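# Screw a feeder screw tight into the red-taped housing hole

## Task

Take a screw from the screw feeder and drive it into the housing hole at the corner marked with red tape. It counts as tight only once the screwdriver motor has turned it in and halted on its own, shown by stopped_at_torque=1. Once that happens, do not turn or shift that screw again. Keep the other three holes empty: a screw tip left in any of them is a failure. If a screw was pushed in rather than turned, unscrew it completely and drive it again. When it is tight, raise the screwdriver well clear above the screw head, release the screw, and move away.

## Robot and tools

Robot: a single six-joint arm carrying a powered screwdriver. The screwdriver has a hex key inside a thin vacuum sleeve that can hold a screw on the key. The tool point is the tip of the unloaded hex key. The key points along the tool point's +z axis and can be pushed back 12 mm. A flat block about 9 cm from the last joint's axis, toward the tool's -y axis, turns with the screwdriver, so watch its clearance.

Frames: result poses are in the scene frame. Its origin is on the table top below the arm base, +z is up, and +y is to the left when looking along +x. Positions are in metres, orientation is a wxyz quaternion, and velocities are in m/s and rad/s. The printed position may be slightly off, more so at long reach, and the base may be tilted. Joint ranges in rad: shoulder pan -3.142 to 3.142; shoulder lift, wrist 1, wrist 2 and wrist 3 -6.283 to 6.283; elbow 0.000 to 3.142.

The row: every motion command is a row of 9 numbers, each in [-1, 1], in this order: dx, dy, dz, rx, ry, rz, spindle, torque_limit, sleeve_vacuum. The first six are an offset, not a pose. The offset is taken from the tool point's measured pose and expressed in the tool point's own axes. 1.0 means 0.6 m of translation or 180 degrees of rotation. rx, ry and rz together form one rotation vector.

spindle: +1 is 500 rpm clockwise, which drives a screw in, and -1 is the same speed reversed. The motor needs 0.5 s to reach full speed. It keeps running at the last value between calls and while you are composing a reply, and the arm does not follow the screw during that time. End motion with spindle 0.

torque_limit maps linearly from 0.3 N m at -1 to 1.2 N m at +1. sleeve_vacuum above 0.01 holds a screw; any other value releases it. Both values stay as last sent.

execute_actions(actions): a list of up to 15 actions. Each action is a table of 1 to 15 rows, and each row lasts one control step (1/30 s). An action always lasts 15 steps (0.5 s); if it has fewer rows, its last row is repeated. Every row in an action is offset from the pose at the start of that action, not from the previous row. The first action of a call starts from the last pose reported in this scene. An empty list just returns state and images.

At each control step the commanded pose is clipped to within 100 mm and 16 degrees of the measured pose. If position and orientation conflict, position wins. After an action the arm continues at most to the last clipped pose, so a far target needs several actions. Motion trails commands by about 0.17 s. The "Hand target" line shows the pose the controller is heading to. A "pose unreachable" line means the clearance check (which treats the mount under the base as part of the arm) altered or blocked the command.

move(target, speed, stop_force, blocking): target is one 9-number row, offset from the pose in this scene's last result that shows one. The tool point travels a straight path and takes the shorter way round when turning. speed is 0.002 to 0.5 m/s, default 0.25; turning is capped at twice that value in rad/s. A path lasts 0.5 to 10 s. The path ignores obstacles and the arm can overshoot speed, especially when nearly straight.

stop_force (optional) is 13 to 80 N. It ends the path when the push against the motion rises that much above its pre-move level for 2 steps; the arm then backs up 2 steps and holds. It is measured along the line to the target in the tool's starting axes, so it is unreliable on rotating moves. It is refused in the first 0.2 s of a scene, cannot be combined with blocking=false, and cannot sense contacts on the arm above the wrist sensor. Only use it at very low speed, because impact peaks grow with speed. Leave it out when retreating from a surface. The press after stopping can briefly be twice stop_force or more.

blocking=false returns after 0.5 s while the motion continues. Check on it with wait(0), and call wait or stop before sending new motion. The "move:" line reports the ending: done, off_target, moving, held, fault, or contact (stop_force triggered; this outranks held, done and off_target). It also gives the distance to the target. limits=paced means the pose was clipped; limits=held means a check blocked some steps.

wait(seconds): 0 to 10 s; the arm holds its command and the wait returns early if a move ends. stop(): brakes the running move; the tool keeps going. zoom_image(camera, region): camera is cam_high (672x504), cam_low (672x504) or cam_wrist (616x616); region is [x0, y0, x1, y1] in pixels from the top-left, at most 504x504. finished_scene(scene): ends the given scene permanently.

Screwing: put the tool point on the screw axis 2 mm below the head top and spin slowly, |spindle| at most 0.2. Negative engages without driving; positive engages and drives. While the screw turns, lower the arm 0.7 mm per turn. The motor stops at 95 % of torque_limit, either when the head seats or when the thread jams, and stopped_at_torque becomes 1. After that, a positive spindle does nothing until spindle has been at most 0 for 0.5 s.

Forces: Wrist force and Wrist torque are given in the tool's axes and point from a touched surface back into the arm. Expect up to 5.5 N offset and 3.4 N noise; the sensor saturates near 100 N. "no reading" is normal at the start.

The arm is stiff, so aiming even slightly past a firm contact can trigger a fault. Joint load limits in N m: 287, 287, 130, 46.9, 46.9, 46.9. An external force of 150 N, or any joint reaching its limit, halts the arm for 10 s and skips the rest of the call. Motors warn with MOTOR HOT at 70 °C and brake at 85 °C (OVER-TEMPERATURE FAULT).

Things to avoid: dropping screws, slamming, pushing hard, and knocking anything off the table. Loose objects may occasionally get nudged by something else.

Each tool is called after "Emit:" as a command line: name --argument value for each argument, lists and objects as JSON in quotes; but a table of rows of numbers goes row by row, as --pt "numbers of a row", without its own name.

## Session

Emit:
execute_actions --actions '[]'

Scene clock: 0.00 s.
end_effector_position=(+0.4035, +0.2524, +0.3583) sleeve_vacuum_kpa=0 screw_detected=0 stopped_at_torque=0 turns=0.00 end_effector_quat_wxyz=(+0.267, +0.641, +0.667, -0.270) end_effector_velocity=(-0.001, -0.001, -0.000) end_effector_angular_velocity=(+0.001, +0.000, -0.002)
Joint positions: [-0.455 -2.118  2.163 -1.614 -1.572 -0.455]
Joint velocities: [-0.001  0.     0.001  0.001  0.     0.   ]
Wrist force (N, on the end effector, along its own x y z axes, offset not removed): no reading
Wrist torque (N m, same axes, about the end effector's origin, offset not removed): no reading
Hand target: +0.403, +0.252, +0.358; +0.267, +0.641, +0.667, -0.270

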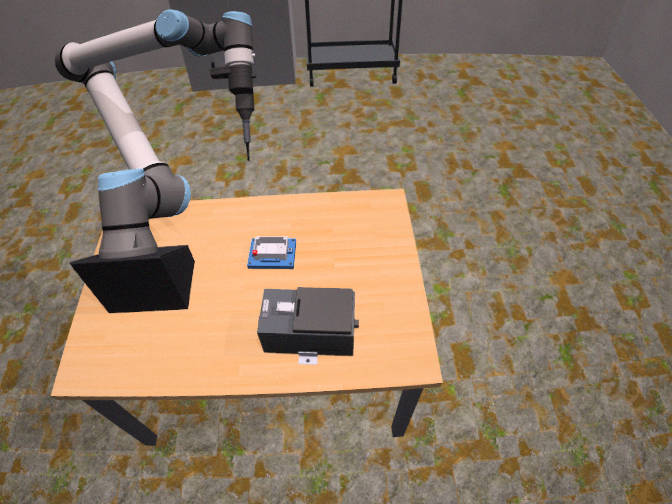

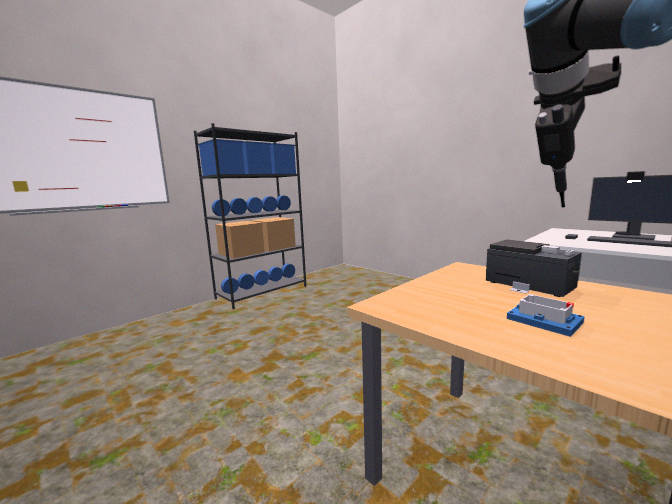

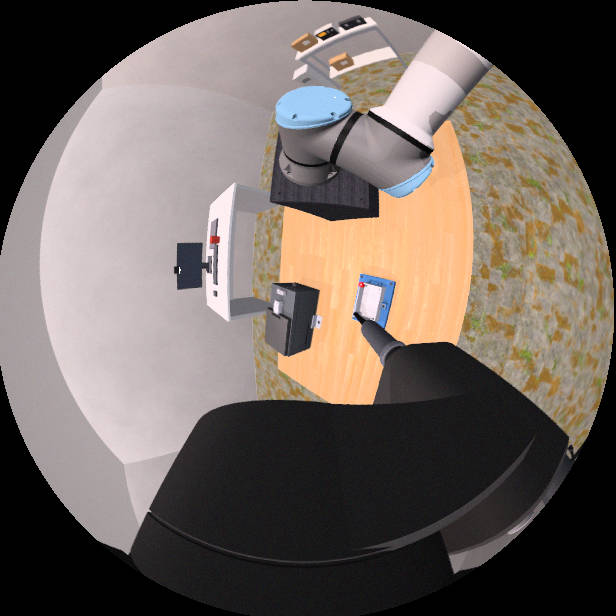

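Emit:
move --target '[0,0,0,0,0.25,0,0,0,0]' --speed 0.4

Emit:
move --target '[-0.7375,0.036,0.263,0,0,-0.5,0,0,0]' --speed 0.4

Emit:
zoom_image --camera "cam_wrist" --region '[320,270,400,350]'

Scene clock: 2.93 s.
end_effector_position=(+0.4033, +0.2528, +0.3583) sleeve_vacuum_kpa=0 screw_detected=0 stopped_at_torque=0 turns=0.00 end_effector_quat_wxyz=(-0.009, +0.695, +0.719, -0.004) end_effector_velocity=(+0.000, +0.001, -0.000) end_effector_angular_velocity=(+0.007, +0.001, +0.003)
Joint positions: [-0.95  -1.854  2.191 -1.224 -1.147 -1.102]
Joint velocities: [-0.     0.003 -0.001  0.004  0.002 -0.006]
Wrist force (N, on the end effector, along its own x y z axes, offset not removed): [2.4 -1.9 1.4]
Wrist torque (N m, same axes, about the end effector's origin, offset not removed): [-0.57 -0.48 0.09]
Hand target: +0.403, +0.253, +0.358; -0.009, +0.695, +0.719, -0.003
Off the commanded pose: 0.000 m, 0 deg.
move: done

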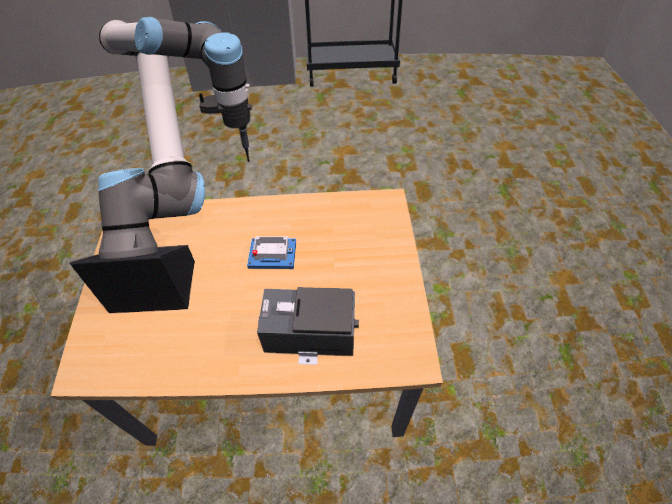

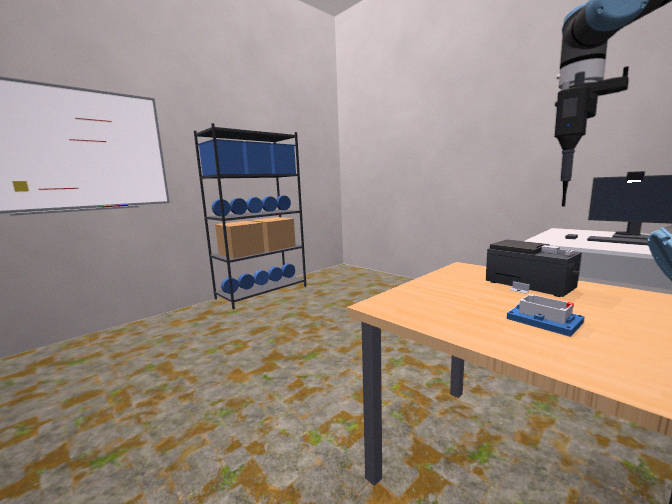

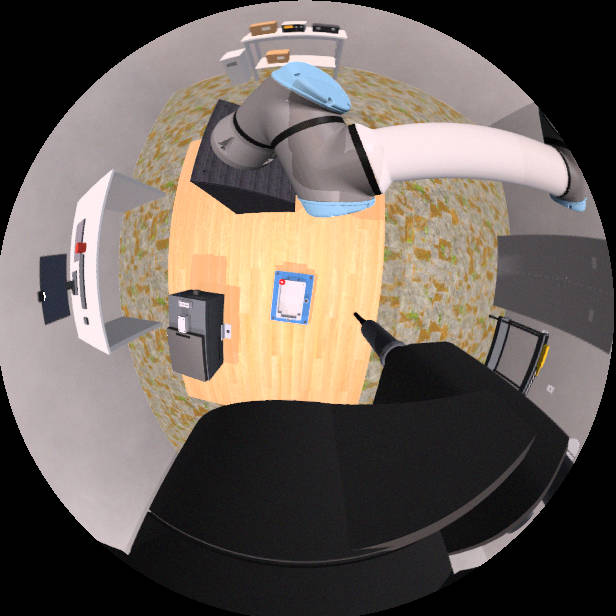

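Scene clock: 5.47 s.
end_effector_position=(+0.4369, -0.1875, +0.1970) sleeve_vacuum_kpa=0 screw_detected=0 stopped_at_torque=0 turns=0.00 end_effector_quat_wxyz=(-0.009, -0.017, +1.000, +0.003) end_effector_velocity=(+0.000, -0.001, -0.000) end_effector_angular_velocity=(+0.001, -0.002, +0.002)
Joint positions: [-0.961 -1.081  2.191 -1.993 -1.154 -2.682]
Joint velocities: [-0.001  0.002 -0.    -0.001  0.001 -0.004]
Wrist force (N, on the end effector, along its own x y z axes, offset not removed): [2.8 -1.5 2.6]
Wrist torque (N m, same axes, about the end effector's origin, offset not removed): [-0.44 -0.51 -0.01]
Hand target: +0.437, -0.188, +0.197; -0.009, -0.017, +1.000, +0.004
Off the commanded pose: 0.000 m, 0 deg.
move: done

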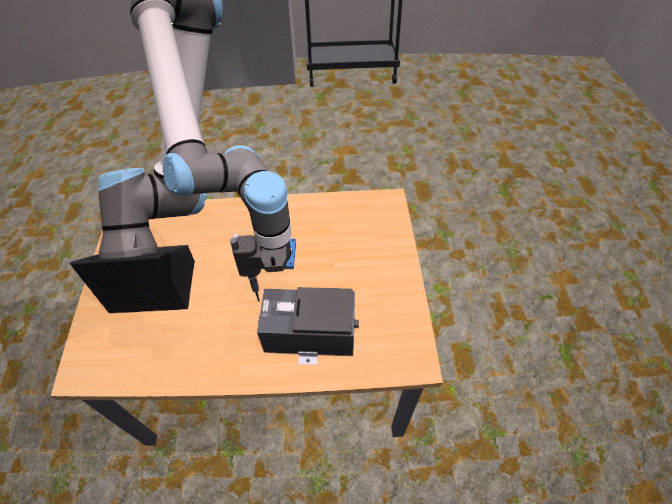

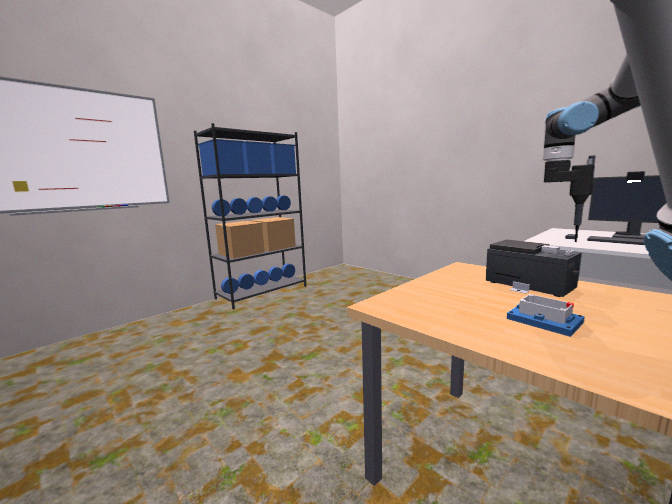

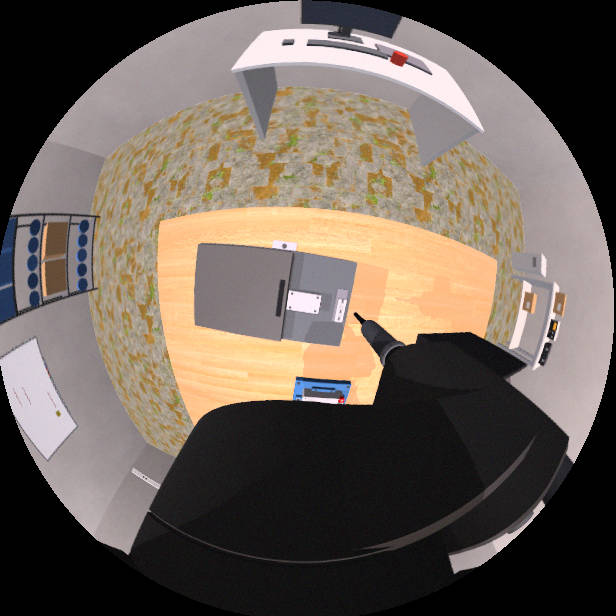

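Region (320, 270, 400, 350) of cam_wrist's 616x616 image, scaled by 6.300, with more detail than that image has.

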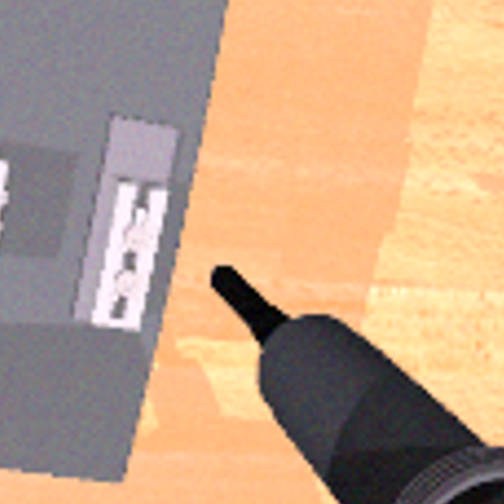

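Emit:
move --target '[-0.010,-0.004,0.045,0,0,0,0,0,1]' --speed 0.1

Emit:
zoom_image --camera "cam_wrist" --region '[330,290,370,330]'

Scene clock: 7.70 s.
end_effector_position=(+0.4425, -0.1895, +0.1700) sleeve_vacuum_kpa=14 screw_detected=0 stopped_at_torque=0 turns=0.00 end_effector_quat_wxyz=(-0.009, -0.017, +1.000, +0.003) end_effector_velocity=(-0.001, +0.001, -0.002) end_effector_angular_velocity=(+0.001, +0.003, -0.001)
Joint positions: [-0.937 -1.048  2.205 -2.049 -1.139 -2.662]
Joint velocities: [ 0.002  0.002  0.002 -0.002 -0.     0.001]
Wrist force (N, on the end effector, along its own x y z axes, offset not removed): [3.2 -1.8 2.6]
Wrist torque (N m, same axes, about the end effector's origin, offset not removed): [-0.47 -0.65 0.06]
Hand target: +0.442, -0.190, +0.170; -0.009, -0.017, +1.000, +0.003
Off the commanded pose: 0.000 m, 0 deg.
move: done

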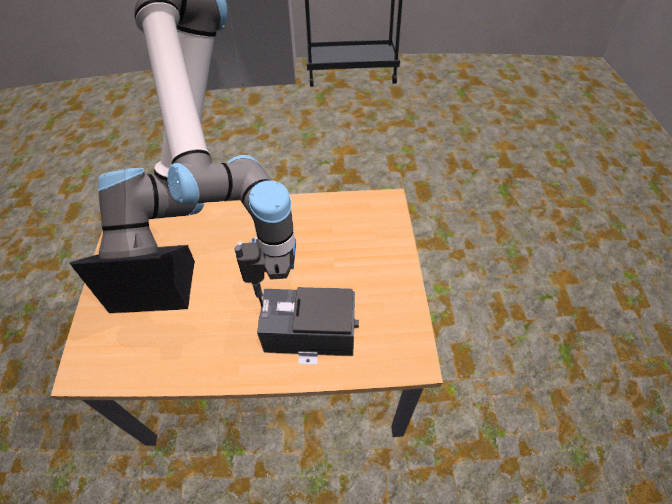

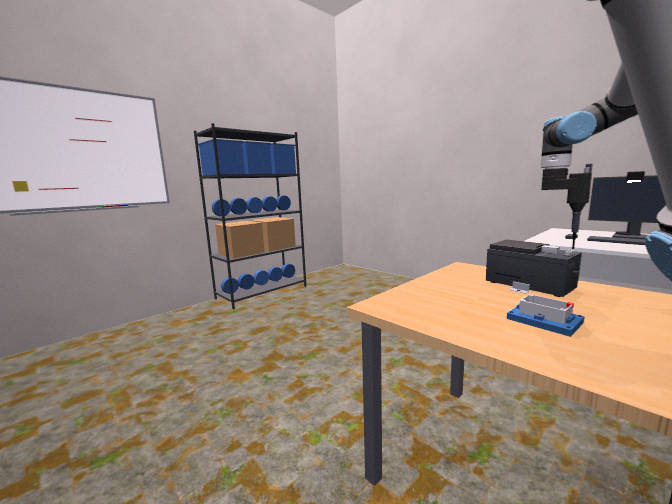

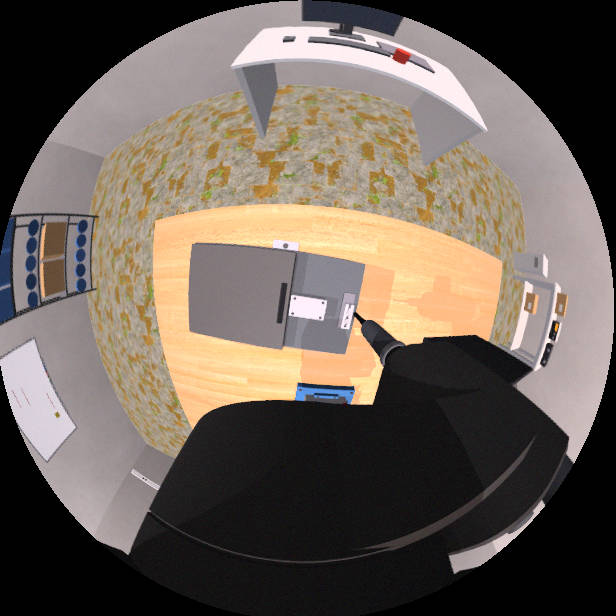

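Region (330, 290, 370, 330) of cam_wrist's 616x616 image, scaled by 12.600, with more detail than that image has.

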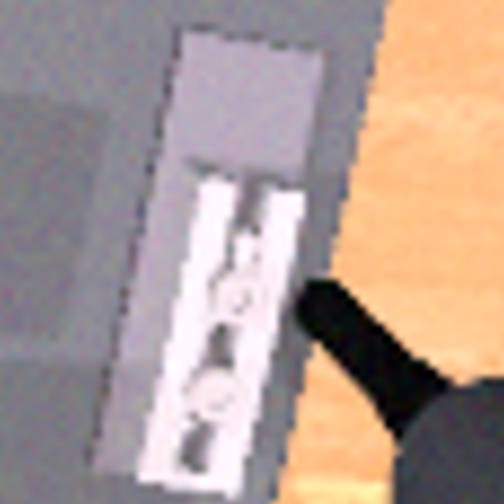

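Emit:
execute_actions --actions '[[[-0.0147,0,0,0,0,0,0,0,1]],[[0,0,0,0,0,0,0,0,1]]]'

Emit:
move --target '[0,0,0.011,0,0,0,-0.1,0,1]' --speed 0.006

Emit:
execute_actions --actions '[[[0,0,0,0,0,0,-0.1,0,1]],[[0,0,0,0,0,0,0,0,1]]]'

Emit:
zoom_image --camera "cam_wrist" --region '[330,290,370,330]'

Scene clock: 9.90 s.
end_effector_position=(+0.4513, -0.1892, +0.1698) sleeve_vacuum_kpa=14 screw_detected=0 stopped_at_torque=0 turns=0.00 end_effector_quat_wxyz=(-0.009, -0.017, +1.000, +0.003) end_effector_velocity=(+0.001, +0.000, +0.000) end_effector_angular_velocity=(-0.001, +0.000, +0.001)
Joint positions: [-0.926 -1.042  2.192 -2.046 -1.132 -2.652]
Joint velocities: [ 0.001 -0.001 -0.001  0.    -0.     0.   ]
Wrist force (N, on the end effector, along its own x y z axes, offset not removed): [1.3 -2.6 3.1]
Wrist torque (N m, same axes, about the end effector's origin, offset not removed): [-0.79 -0.04 0.19]
Hand target: +0.451, -0.189, +0.170; -0.009, -0.017, +1.000, +0.003
Off the commanded pose: 0.000 m, 0 deg.

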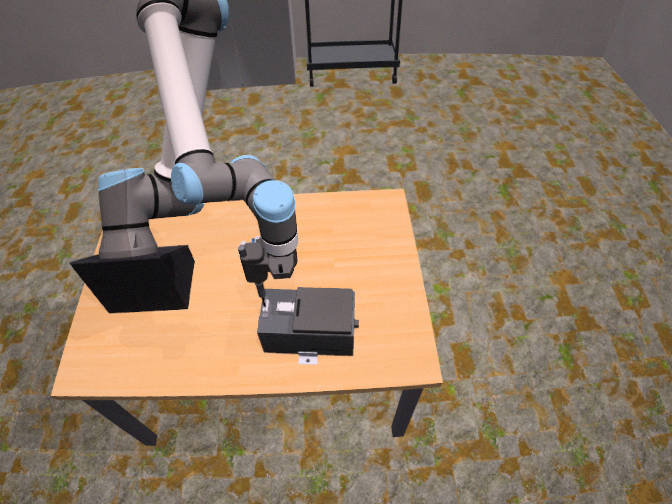

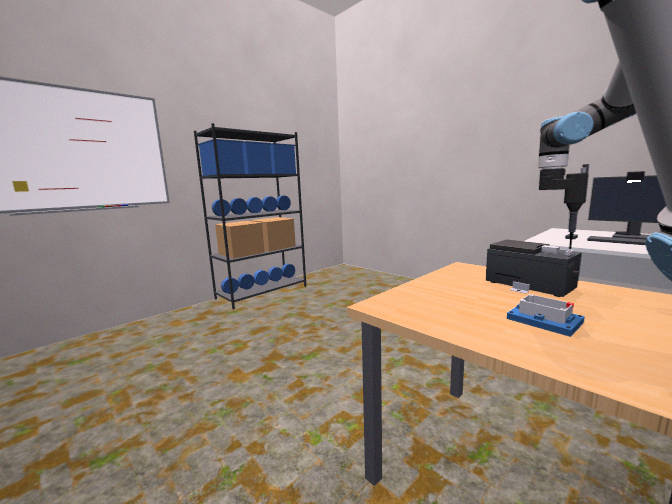

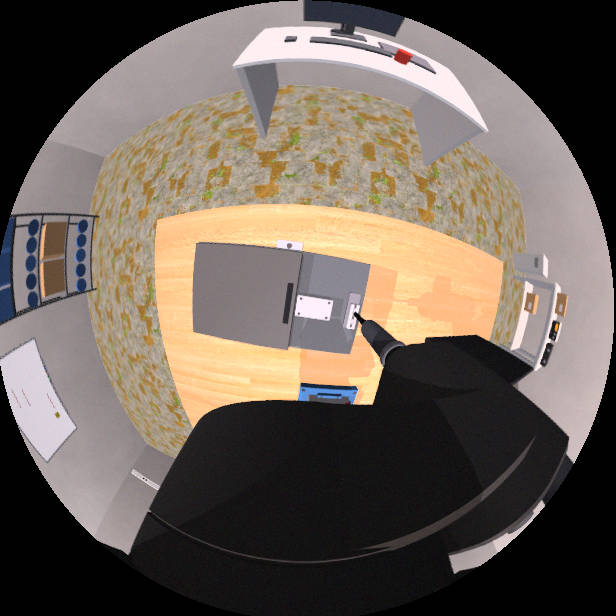

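Scene clock: 11.23 s.
end_effector_position=(+0.4511, -0.1891, +0.1633) sleeve_vacuum_kpa=40 screw_detected=1 stopped_at_torque=0 turns=-1.10 end_effector_quat_wxyz=(-0.009, -0.017, +1.000, +0.003) end_effector_velocity=(+0.001, +0.000, +0.001) end_effector_angular_velocity=(-0.004, -0.000, +0.003)
Joint positions: [-0.921 -1.035  2.198 -2.06  -1.129 -2.648]
Joint velocities: [ 0.002 -0.003  0.001 -0.002 -0.     0.   ]
Wrist force (N, on the end effector, along its own x y z axes, offset not removed): [2.8 5.1 -1.4]
Wrist torque (N m, same axes, about the end effector's origin, offset not removed): [-0.28 -0.21 0.03]
Hand target: +0.451, -0.189, +0.163; -0.009, -0.017, +1.000, +0.003
Off the commanded pose: 0.000 m, 0 deg.
move: done

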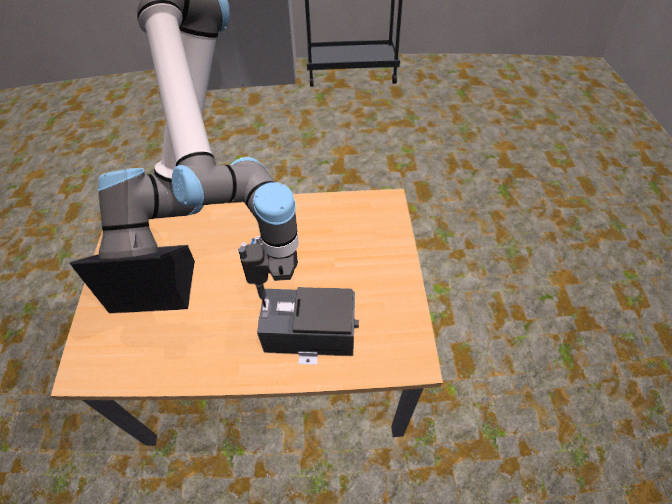

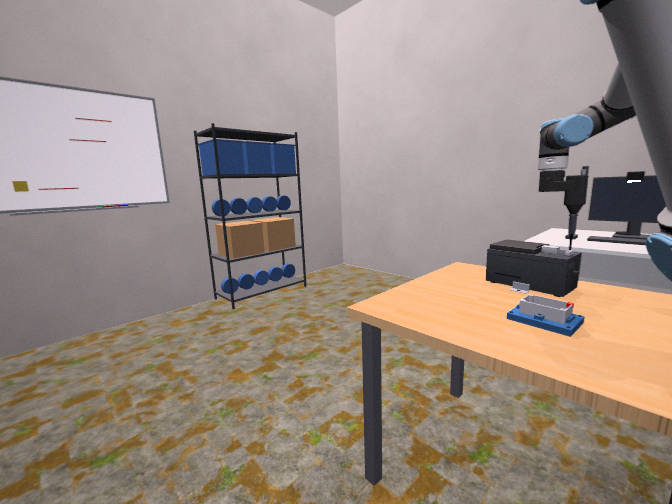

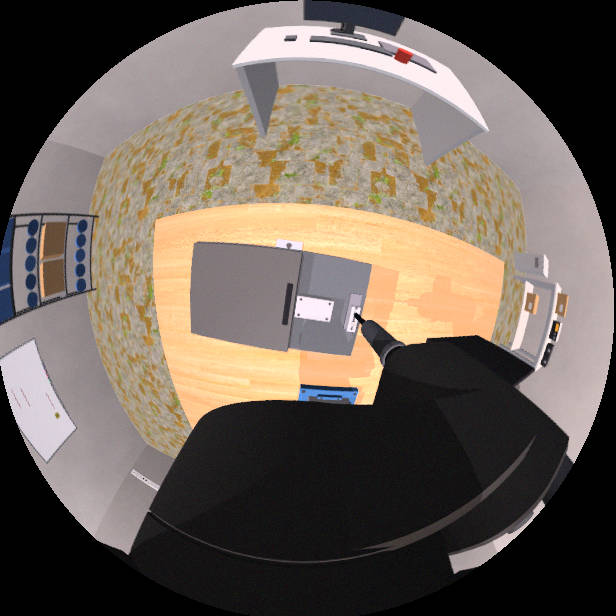

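Scene clock: 12.23 s.
end_effector_position=(+0.4511, -0.1891, +0.1632) sleeve_vacuum_kpa=40 screw_detected=1 stopped_at_torque=0 turns=-1.52 end_effector_quat_wxyz=(-0.009, -0.017, +1.000, +0.003) end_effector_velocity=(+0.000, +0.000, -0.000) end_effector_angular_velocity=(+0.001, +0.001, -0.000)
Joint positions: [-0.921 -1.035  2.198 -2.06  -1.129 -2.648]
Joint velocities: [ 0.001  0.    -0.001  0.001 -0.     0.   ]
Wrist force (N, on the end effector, along its own x y z axes, offset not removed): [2.8 4.1 -3.8]
Wrist torque (N m, same axes, about the end effector's origin, offset not removed): [-0.68 -0.49 0.19]
Hand target: +0.451, -0.189, +0.163; -0.009, -0.017, +1.000, +0.003
Off the commanded pose: 0.000 m, 0 deg.

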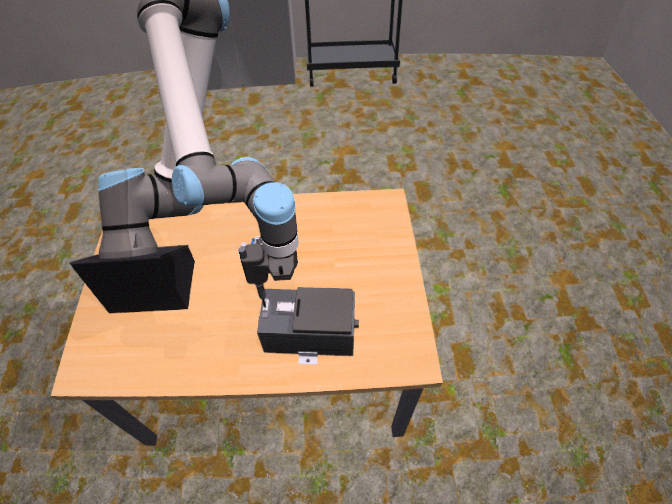

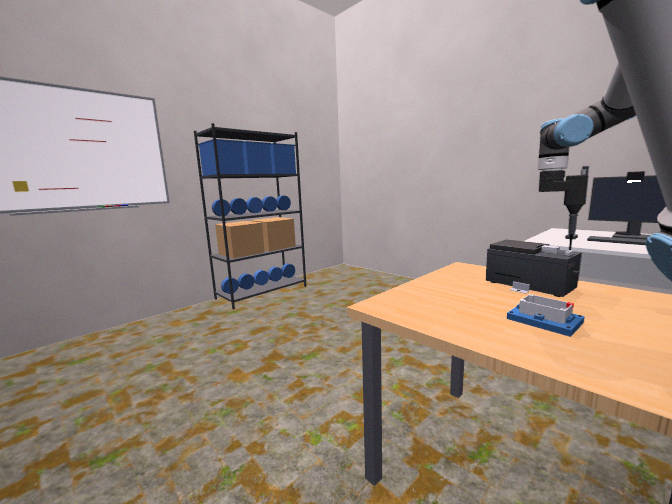

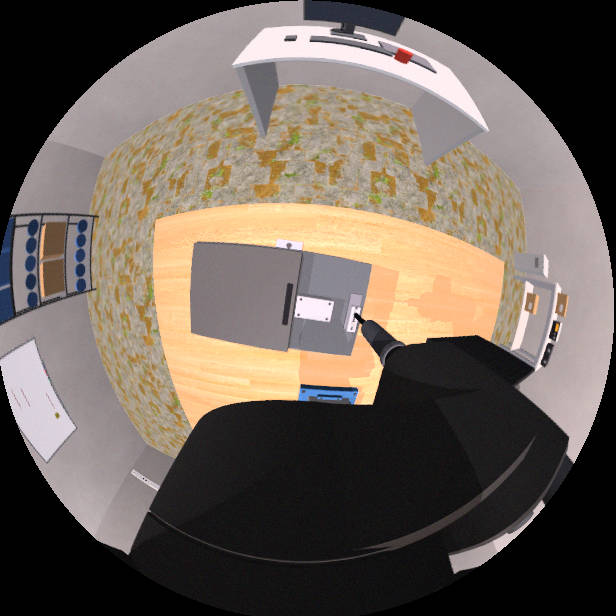

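Region (330, 290, 370, 330) of cam_wrist's 616x616 image, scaled by 12.600, with more detail than that image has.

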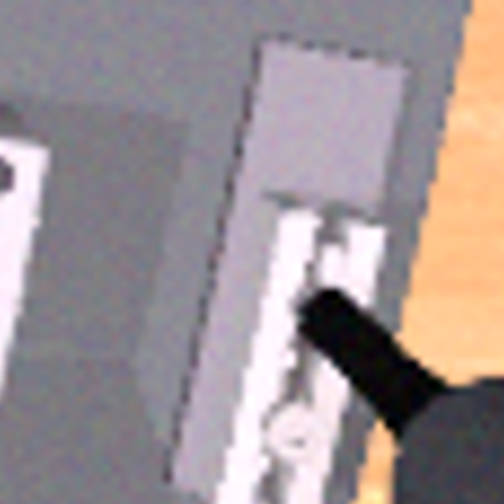

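Emit:
move --target '[0,0,-0.08,0,0,0,0,0,1]' --speed 0.1

Emit:
move --target '[0.12,0.5,0.04,0,0,0,0,0,1]' --speed 0.25

Scene clock: 16.87 s.
end_effector_position=(+0.4519, -0.1895, +0.2111) sleeve_vacuum_kpa=40 screw_detected=1 stopped_at_torque=0 turns=-1.52 end_effector_quat_wxyz=(-0.009, -0.017, +1.000, +0.004) end_effector_velocity=(-0.000, +0.000, -0.000) end_effector_angular_velocity=(+0.002, +0.001, +0.000)
Joint positions: [-0.952 -1.078  2.152 -1.961 -1.149 -2.675]
Joint velocities: [ 0.001  0.001 -0.001  0.002 -0.    -0.001]
Wrist force (N, on the end effector, along its own x y z axes, offset not removed): [3.2 -1.4 2.8]
Wrist torque (N m, same axes, about the end effector's origin, offset not removed): [-0.43 -0.59 0.08]
Hand target: +0.452, -0.189, +0.211; -0.009, -0.017, +1.000, +0.004
Off the commanded pose: 0.000 m, 0 deg.
move: done

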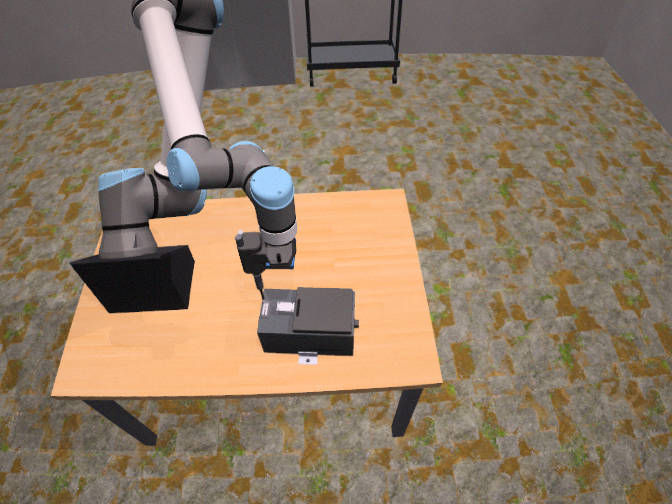

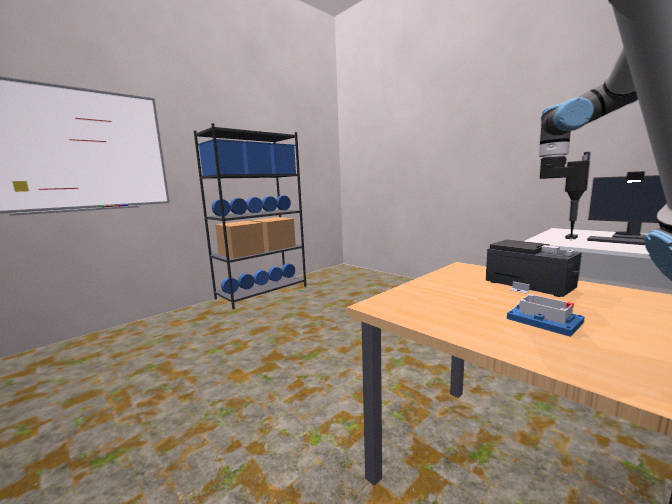

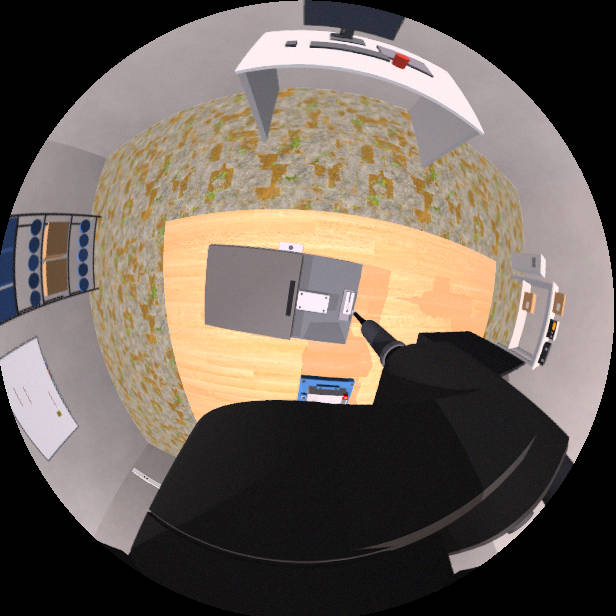

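Scene clock: 18.67 s.
end_effector_position=(+0.3697, +0.1078, +0.1904) sleeve_vacuum_kpa=40 screw_detected=1 stopped_at_torque=0 turns=-1.52 end_effector_quat_wxyz=(-0.009, -0.017, +1.000, +0.003) end_effector_velocity=(-0.001, +0.001, +0.000) end_effector_angular_velocity=(+0.001, +0.001, -0.001)
Joint positions: [-0.785 -1.667  2.404 -1.691 -1.048 -2.525]
Joint velocities: [ 0.001 -0.002  0.     0.003 -0.     0.001]
Wrist force (N, on the end effector, along its own x y z axes, offset not removed): [1.3 -1.8 1.4]
Wrist torque (N m, same axes, about the end effector's origin, offset not removed): [-0.55 -0.20 0.02]
Hand target: +0.370, +0.108, +0.191; -0.009, -0.017, +1.000, +0.003
Off the commanded pose: 0.000 m, 0 deg.
move: done

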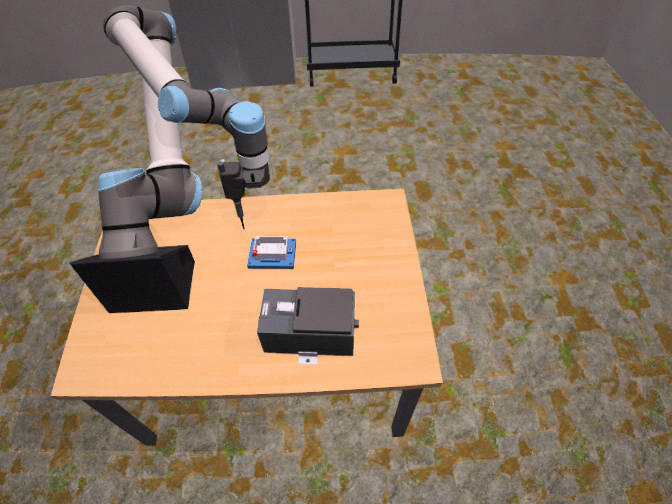

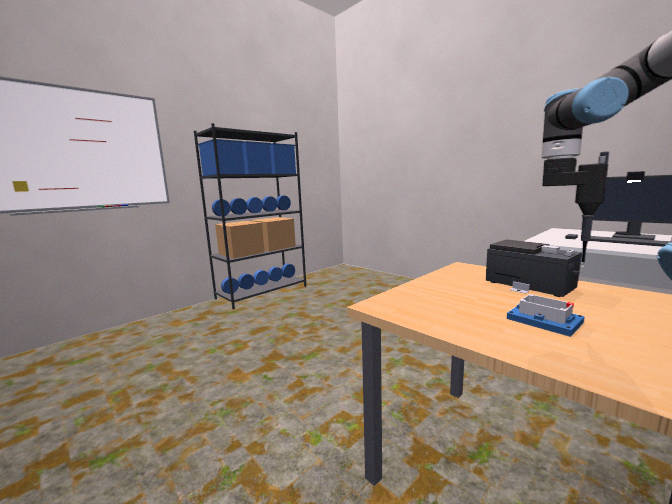

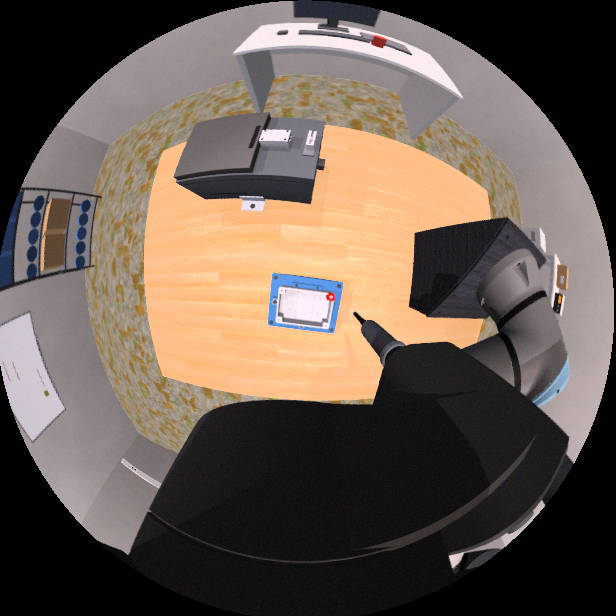

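Emit:
move --target '[0,0,0.16,0,0,0,0,0,1]' --speed 0.15

Emit:
zoom_image --camera "cam_wrist" --region '[290,250,390,350]'

Scene clock: 20.70 s.
end_effector_position=(+0.3681, +0.1084, +0.0945) sleeve_vacuum_kpa=40 screw_detected=1 stopped_at_torque=0 turns=-1.52 end_effector_quat_wxyz=(-0.009, -0.017, +1.000, +0.003) end_effector_velocity=(-0.001, +0.000, -0.002) end_effector_angular_velocity=(+0.001, +0.001, -0.001)
Joint positions: [-0.672 -1.577  2.513 -1.949 -0.985 -2.415]
Joint velocities: [ 0.003  0.003  0.003 -0.005  0.001  0.002]
Wrist force (N, on the end effector, along its own x y z axes, offset not removed): [2.8 -2.0 3.3]
Wrist torque (N m, same axes, about the end effector's origin, offset not removed): [-0.60 -0.42 0.06]
Hand target: +0.368, +0.108, +0.094; -0.009, -0.017, +1.000, +0.003
Off the commanded pose: 0.000 m, 0 deg.
move: done

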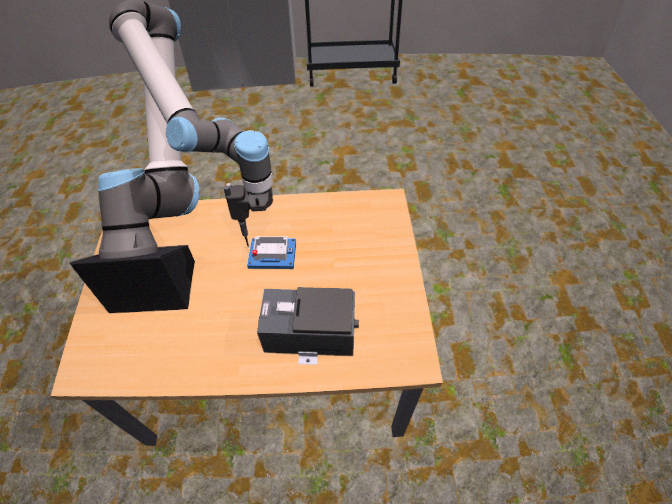

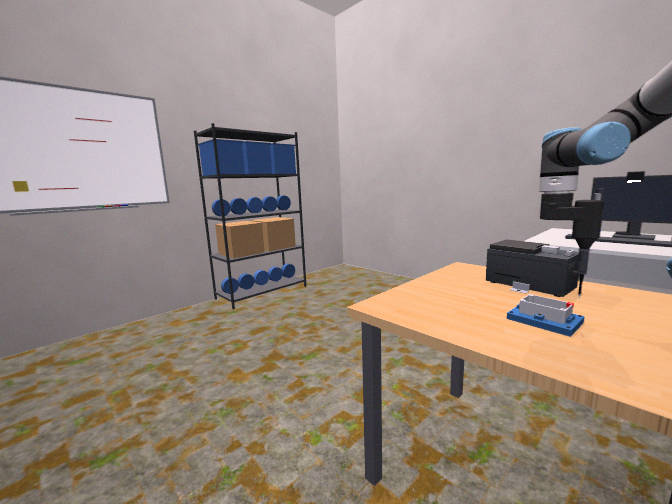

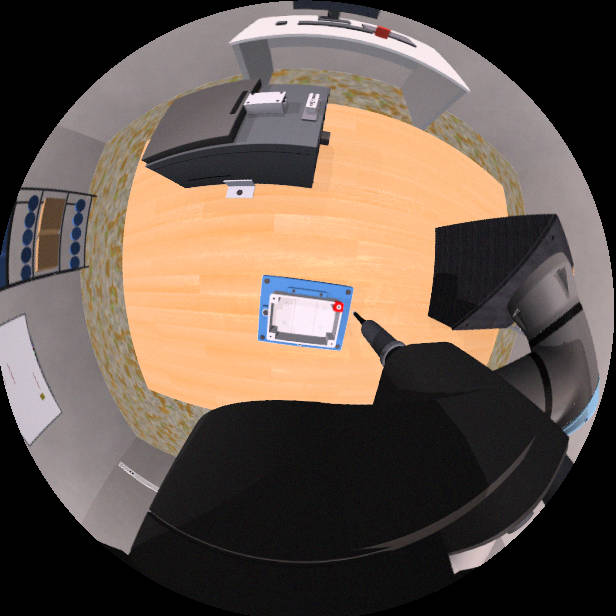

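Region (290, 250, 390, 350) of cam_wrist's 616x616 image, scaled by 5.040, with more detail than that image has.

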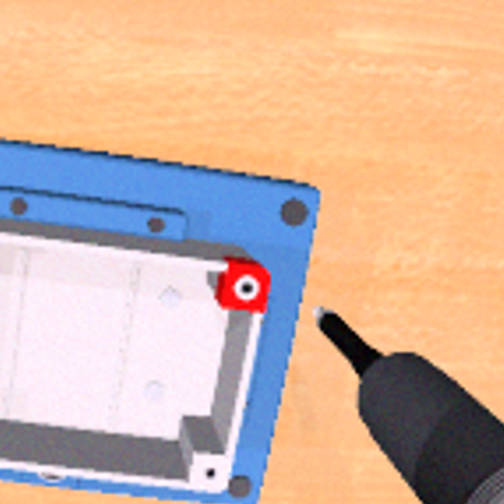

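Emit:
move --target '[-0.028,-0.002,0,0,0,0,0,0,1]' --speed 0.05

Emit:
move --target '[0,0,0.028,0,0,0,0,0,1]' --speed 0.03

Emit:
zoom_image --camera "cam_wrist" --region '[320,280,380,340]'

Emit:
zoom_image --camera "cam_low" --region '[545,275,595,325]'

Scene clock: 22.80 s.
end_effector_position=(+0.3848, +0.1078, +0.0943) sleeve_vacuum_kpa=40 screw_detected=1 stopped_at_torque=0 turns=-1.52 end_effector_quat_wxyz=(-0.009, -0.017, +1.000, +0.003) end_effector_velocity=(+0.002, -0.001, -0.000) end_effector_angular_velocity=(-0.002, +0.001, +0.002)
Joint positions: [-0.651 -1.545  2.488 -1.967 -0.974 -2.393]
Joint velocities: [ 0.004  0.004 -0.004 -0.003 -0.     0.002]
Wrist force (N, on the end effector, along its own x y z axes, offset not removed): [2.2 -2.4 4.5]
Wrist torque (N m, same axes, about the end effector's origin, offset not removed): [-0.72 -0.19 0.17]
Hand target: +0.385, +0.108, +0.094; -0.009, -0.017, +1.000, +0.003
Off the commanded pose: 0.000 m, 0 deg.
move: done

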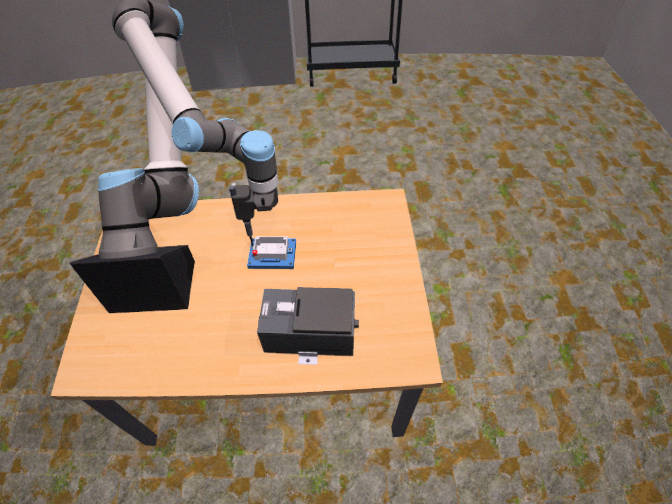

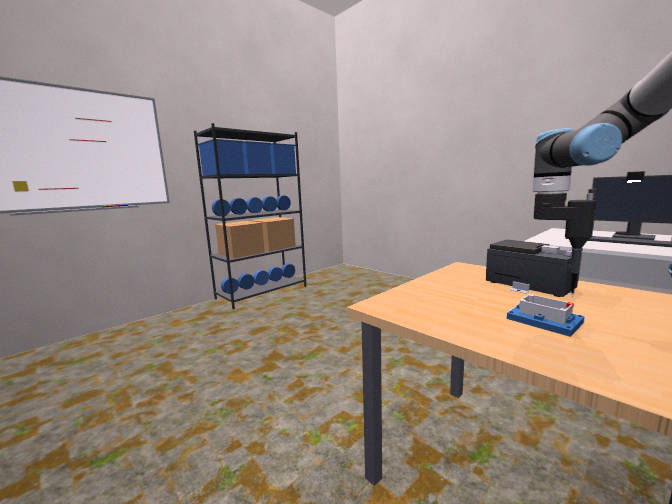

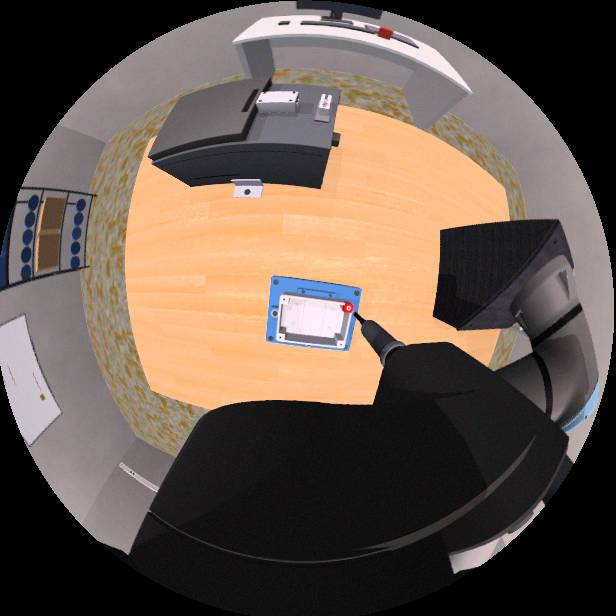

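Scene clock: 23.67 s.
end_effector_position=(+0.3845, +0.1079, +0.0776) sleeve_vacuum_kpa=40 screw_detected=1 stopped_at_torque=0 turns=-1.52 end_effector_quat_wxyz=(-0.009, -0.017, +1.000, +0.003) end_effector_velocity=(-0.000, -0.000, -0.002) end_effector_angular_velocity=(+0.001, +0.001, -0.001)
Joint positions: [-0.63  -1.523  2.503 -2.018 -0.963 -2.371]
Joint velocities: [ 0.002  0.003  0.002 -0.004  0.001  0.002]
Wrist force (N, on the end effector, along its own x y z axes, offset not removed): [2.0 -3.7 2.8]
Wrist torque (N m, same axes, about the end effector's origin, offset not removed): [-1.03 -0.25 0.21]
Hand target: +0.384, +0.108, +0.077; -0.009, -0.017, +1.000, +0.003
Off the commanded pose: 0.000 m, 0 deg.
move: done

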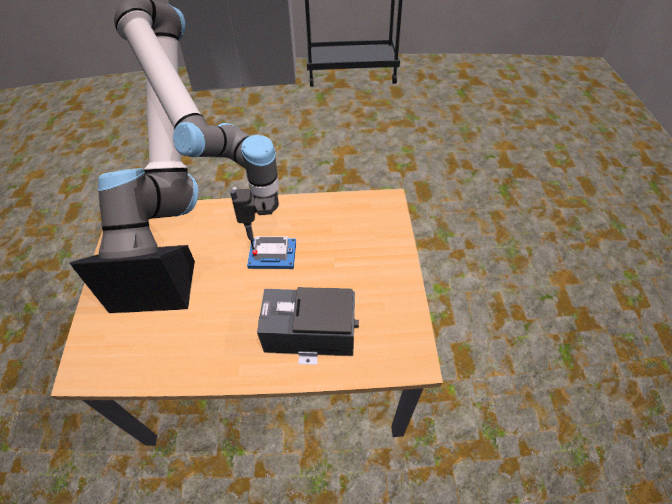

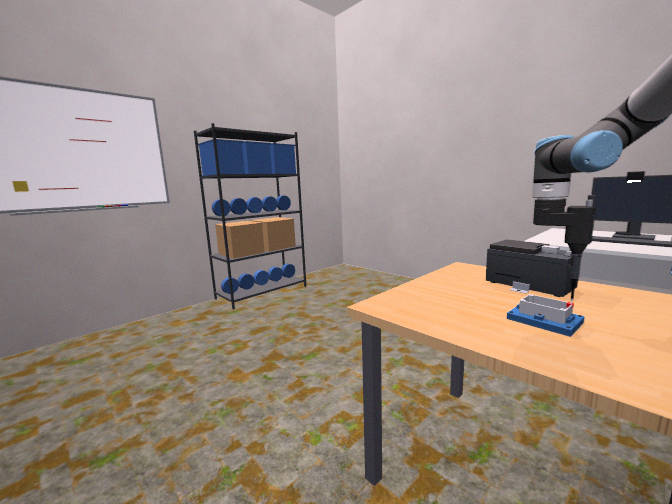

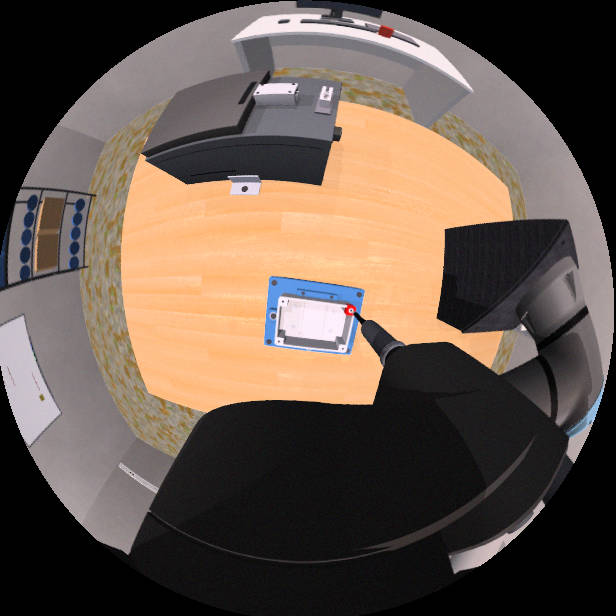

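Region (320, 280, 380, 340) of cam_wrist's 616x616 image, scaled by 8.400, with more detail than that image has.

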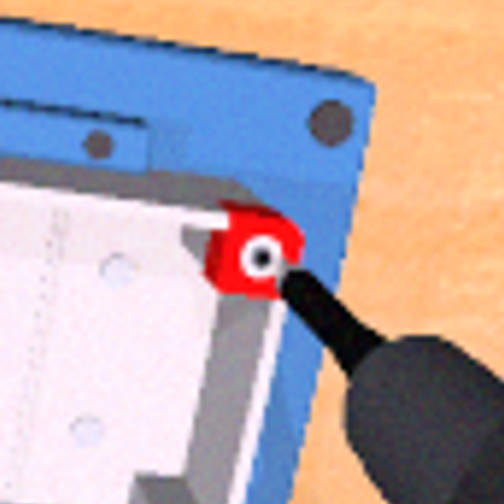

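Region (545, 275, 595, 325) of cam_low's 672x504 image, scaled by 10.080, with more detail than that image has.

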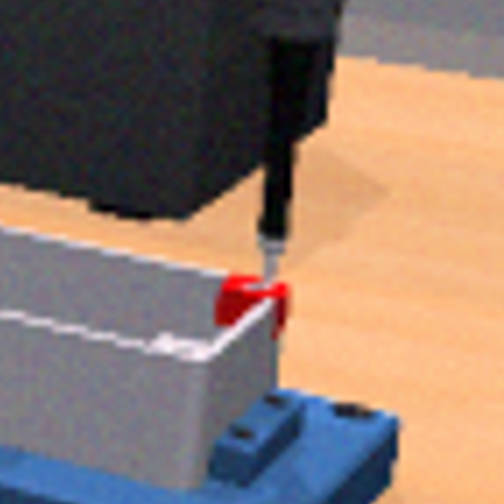

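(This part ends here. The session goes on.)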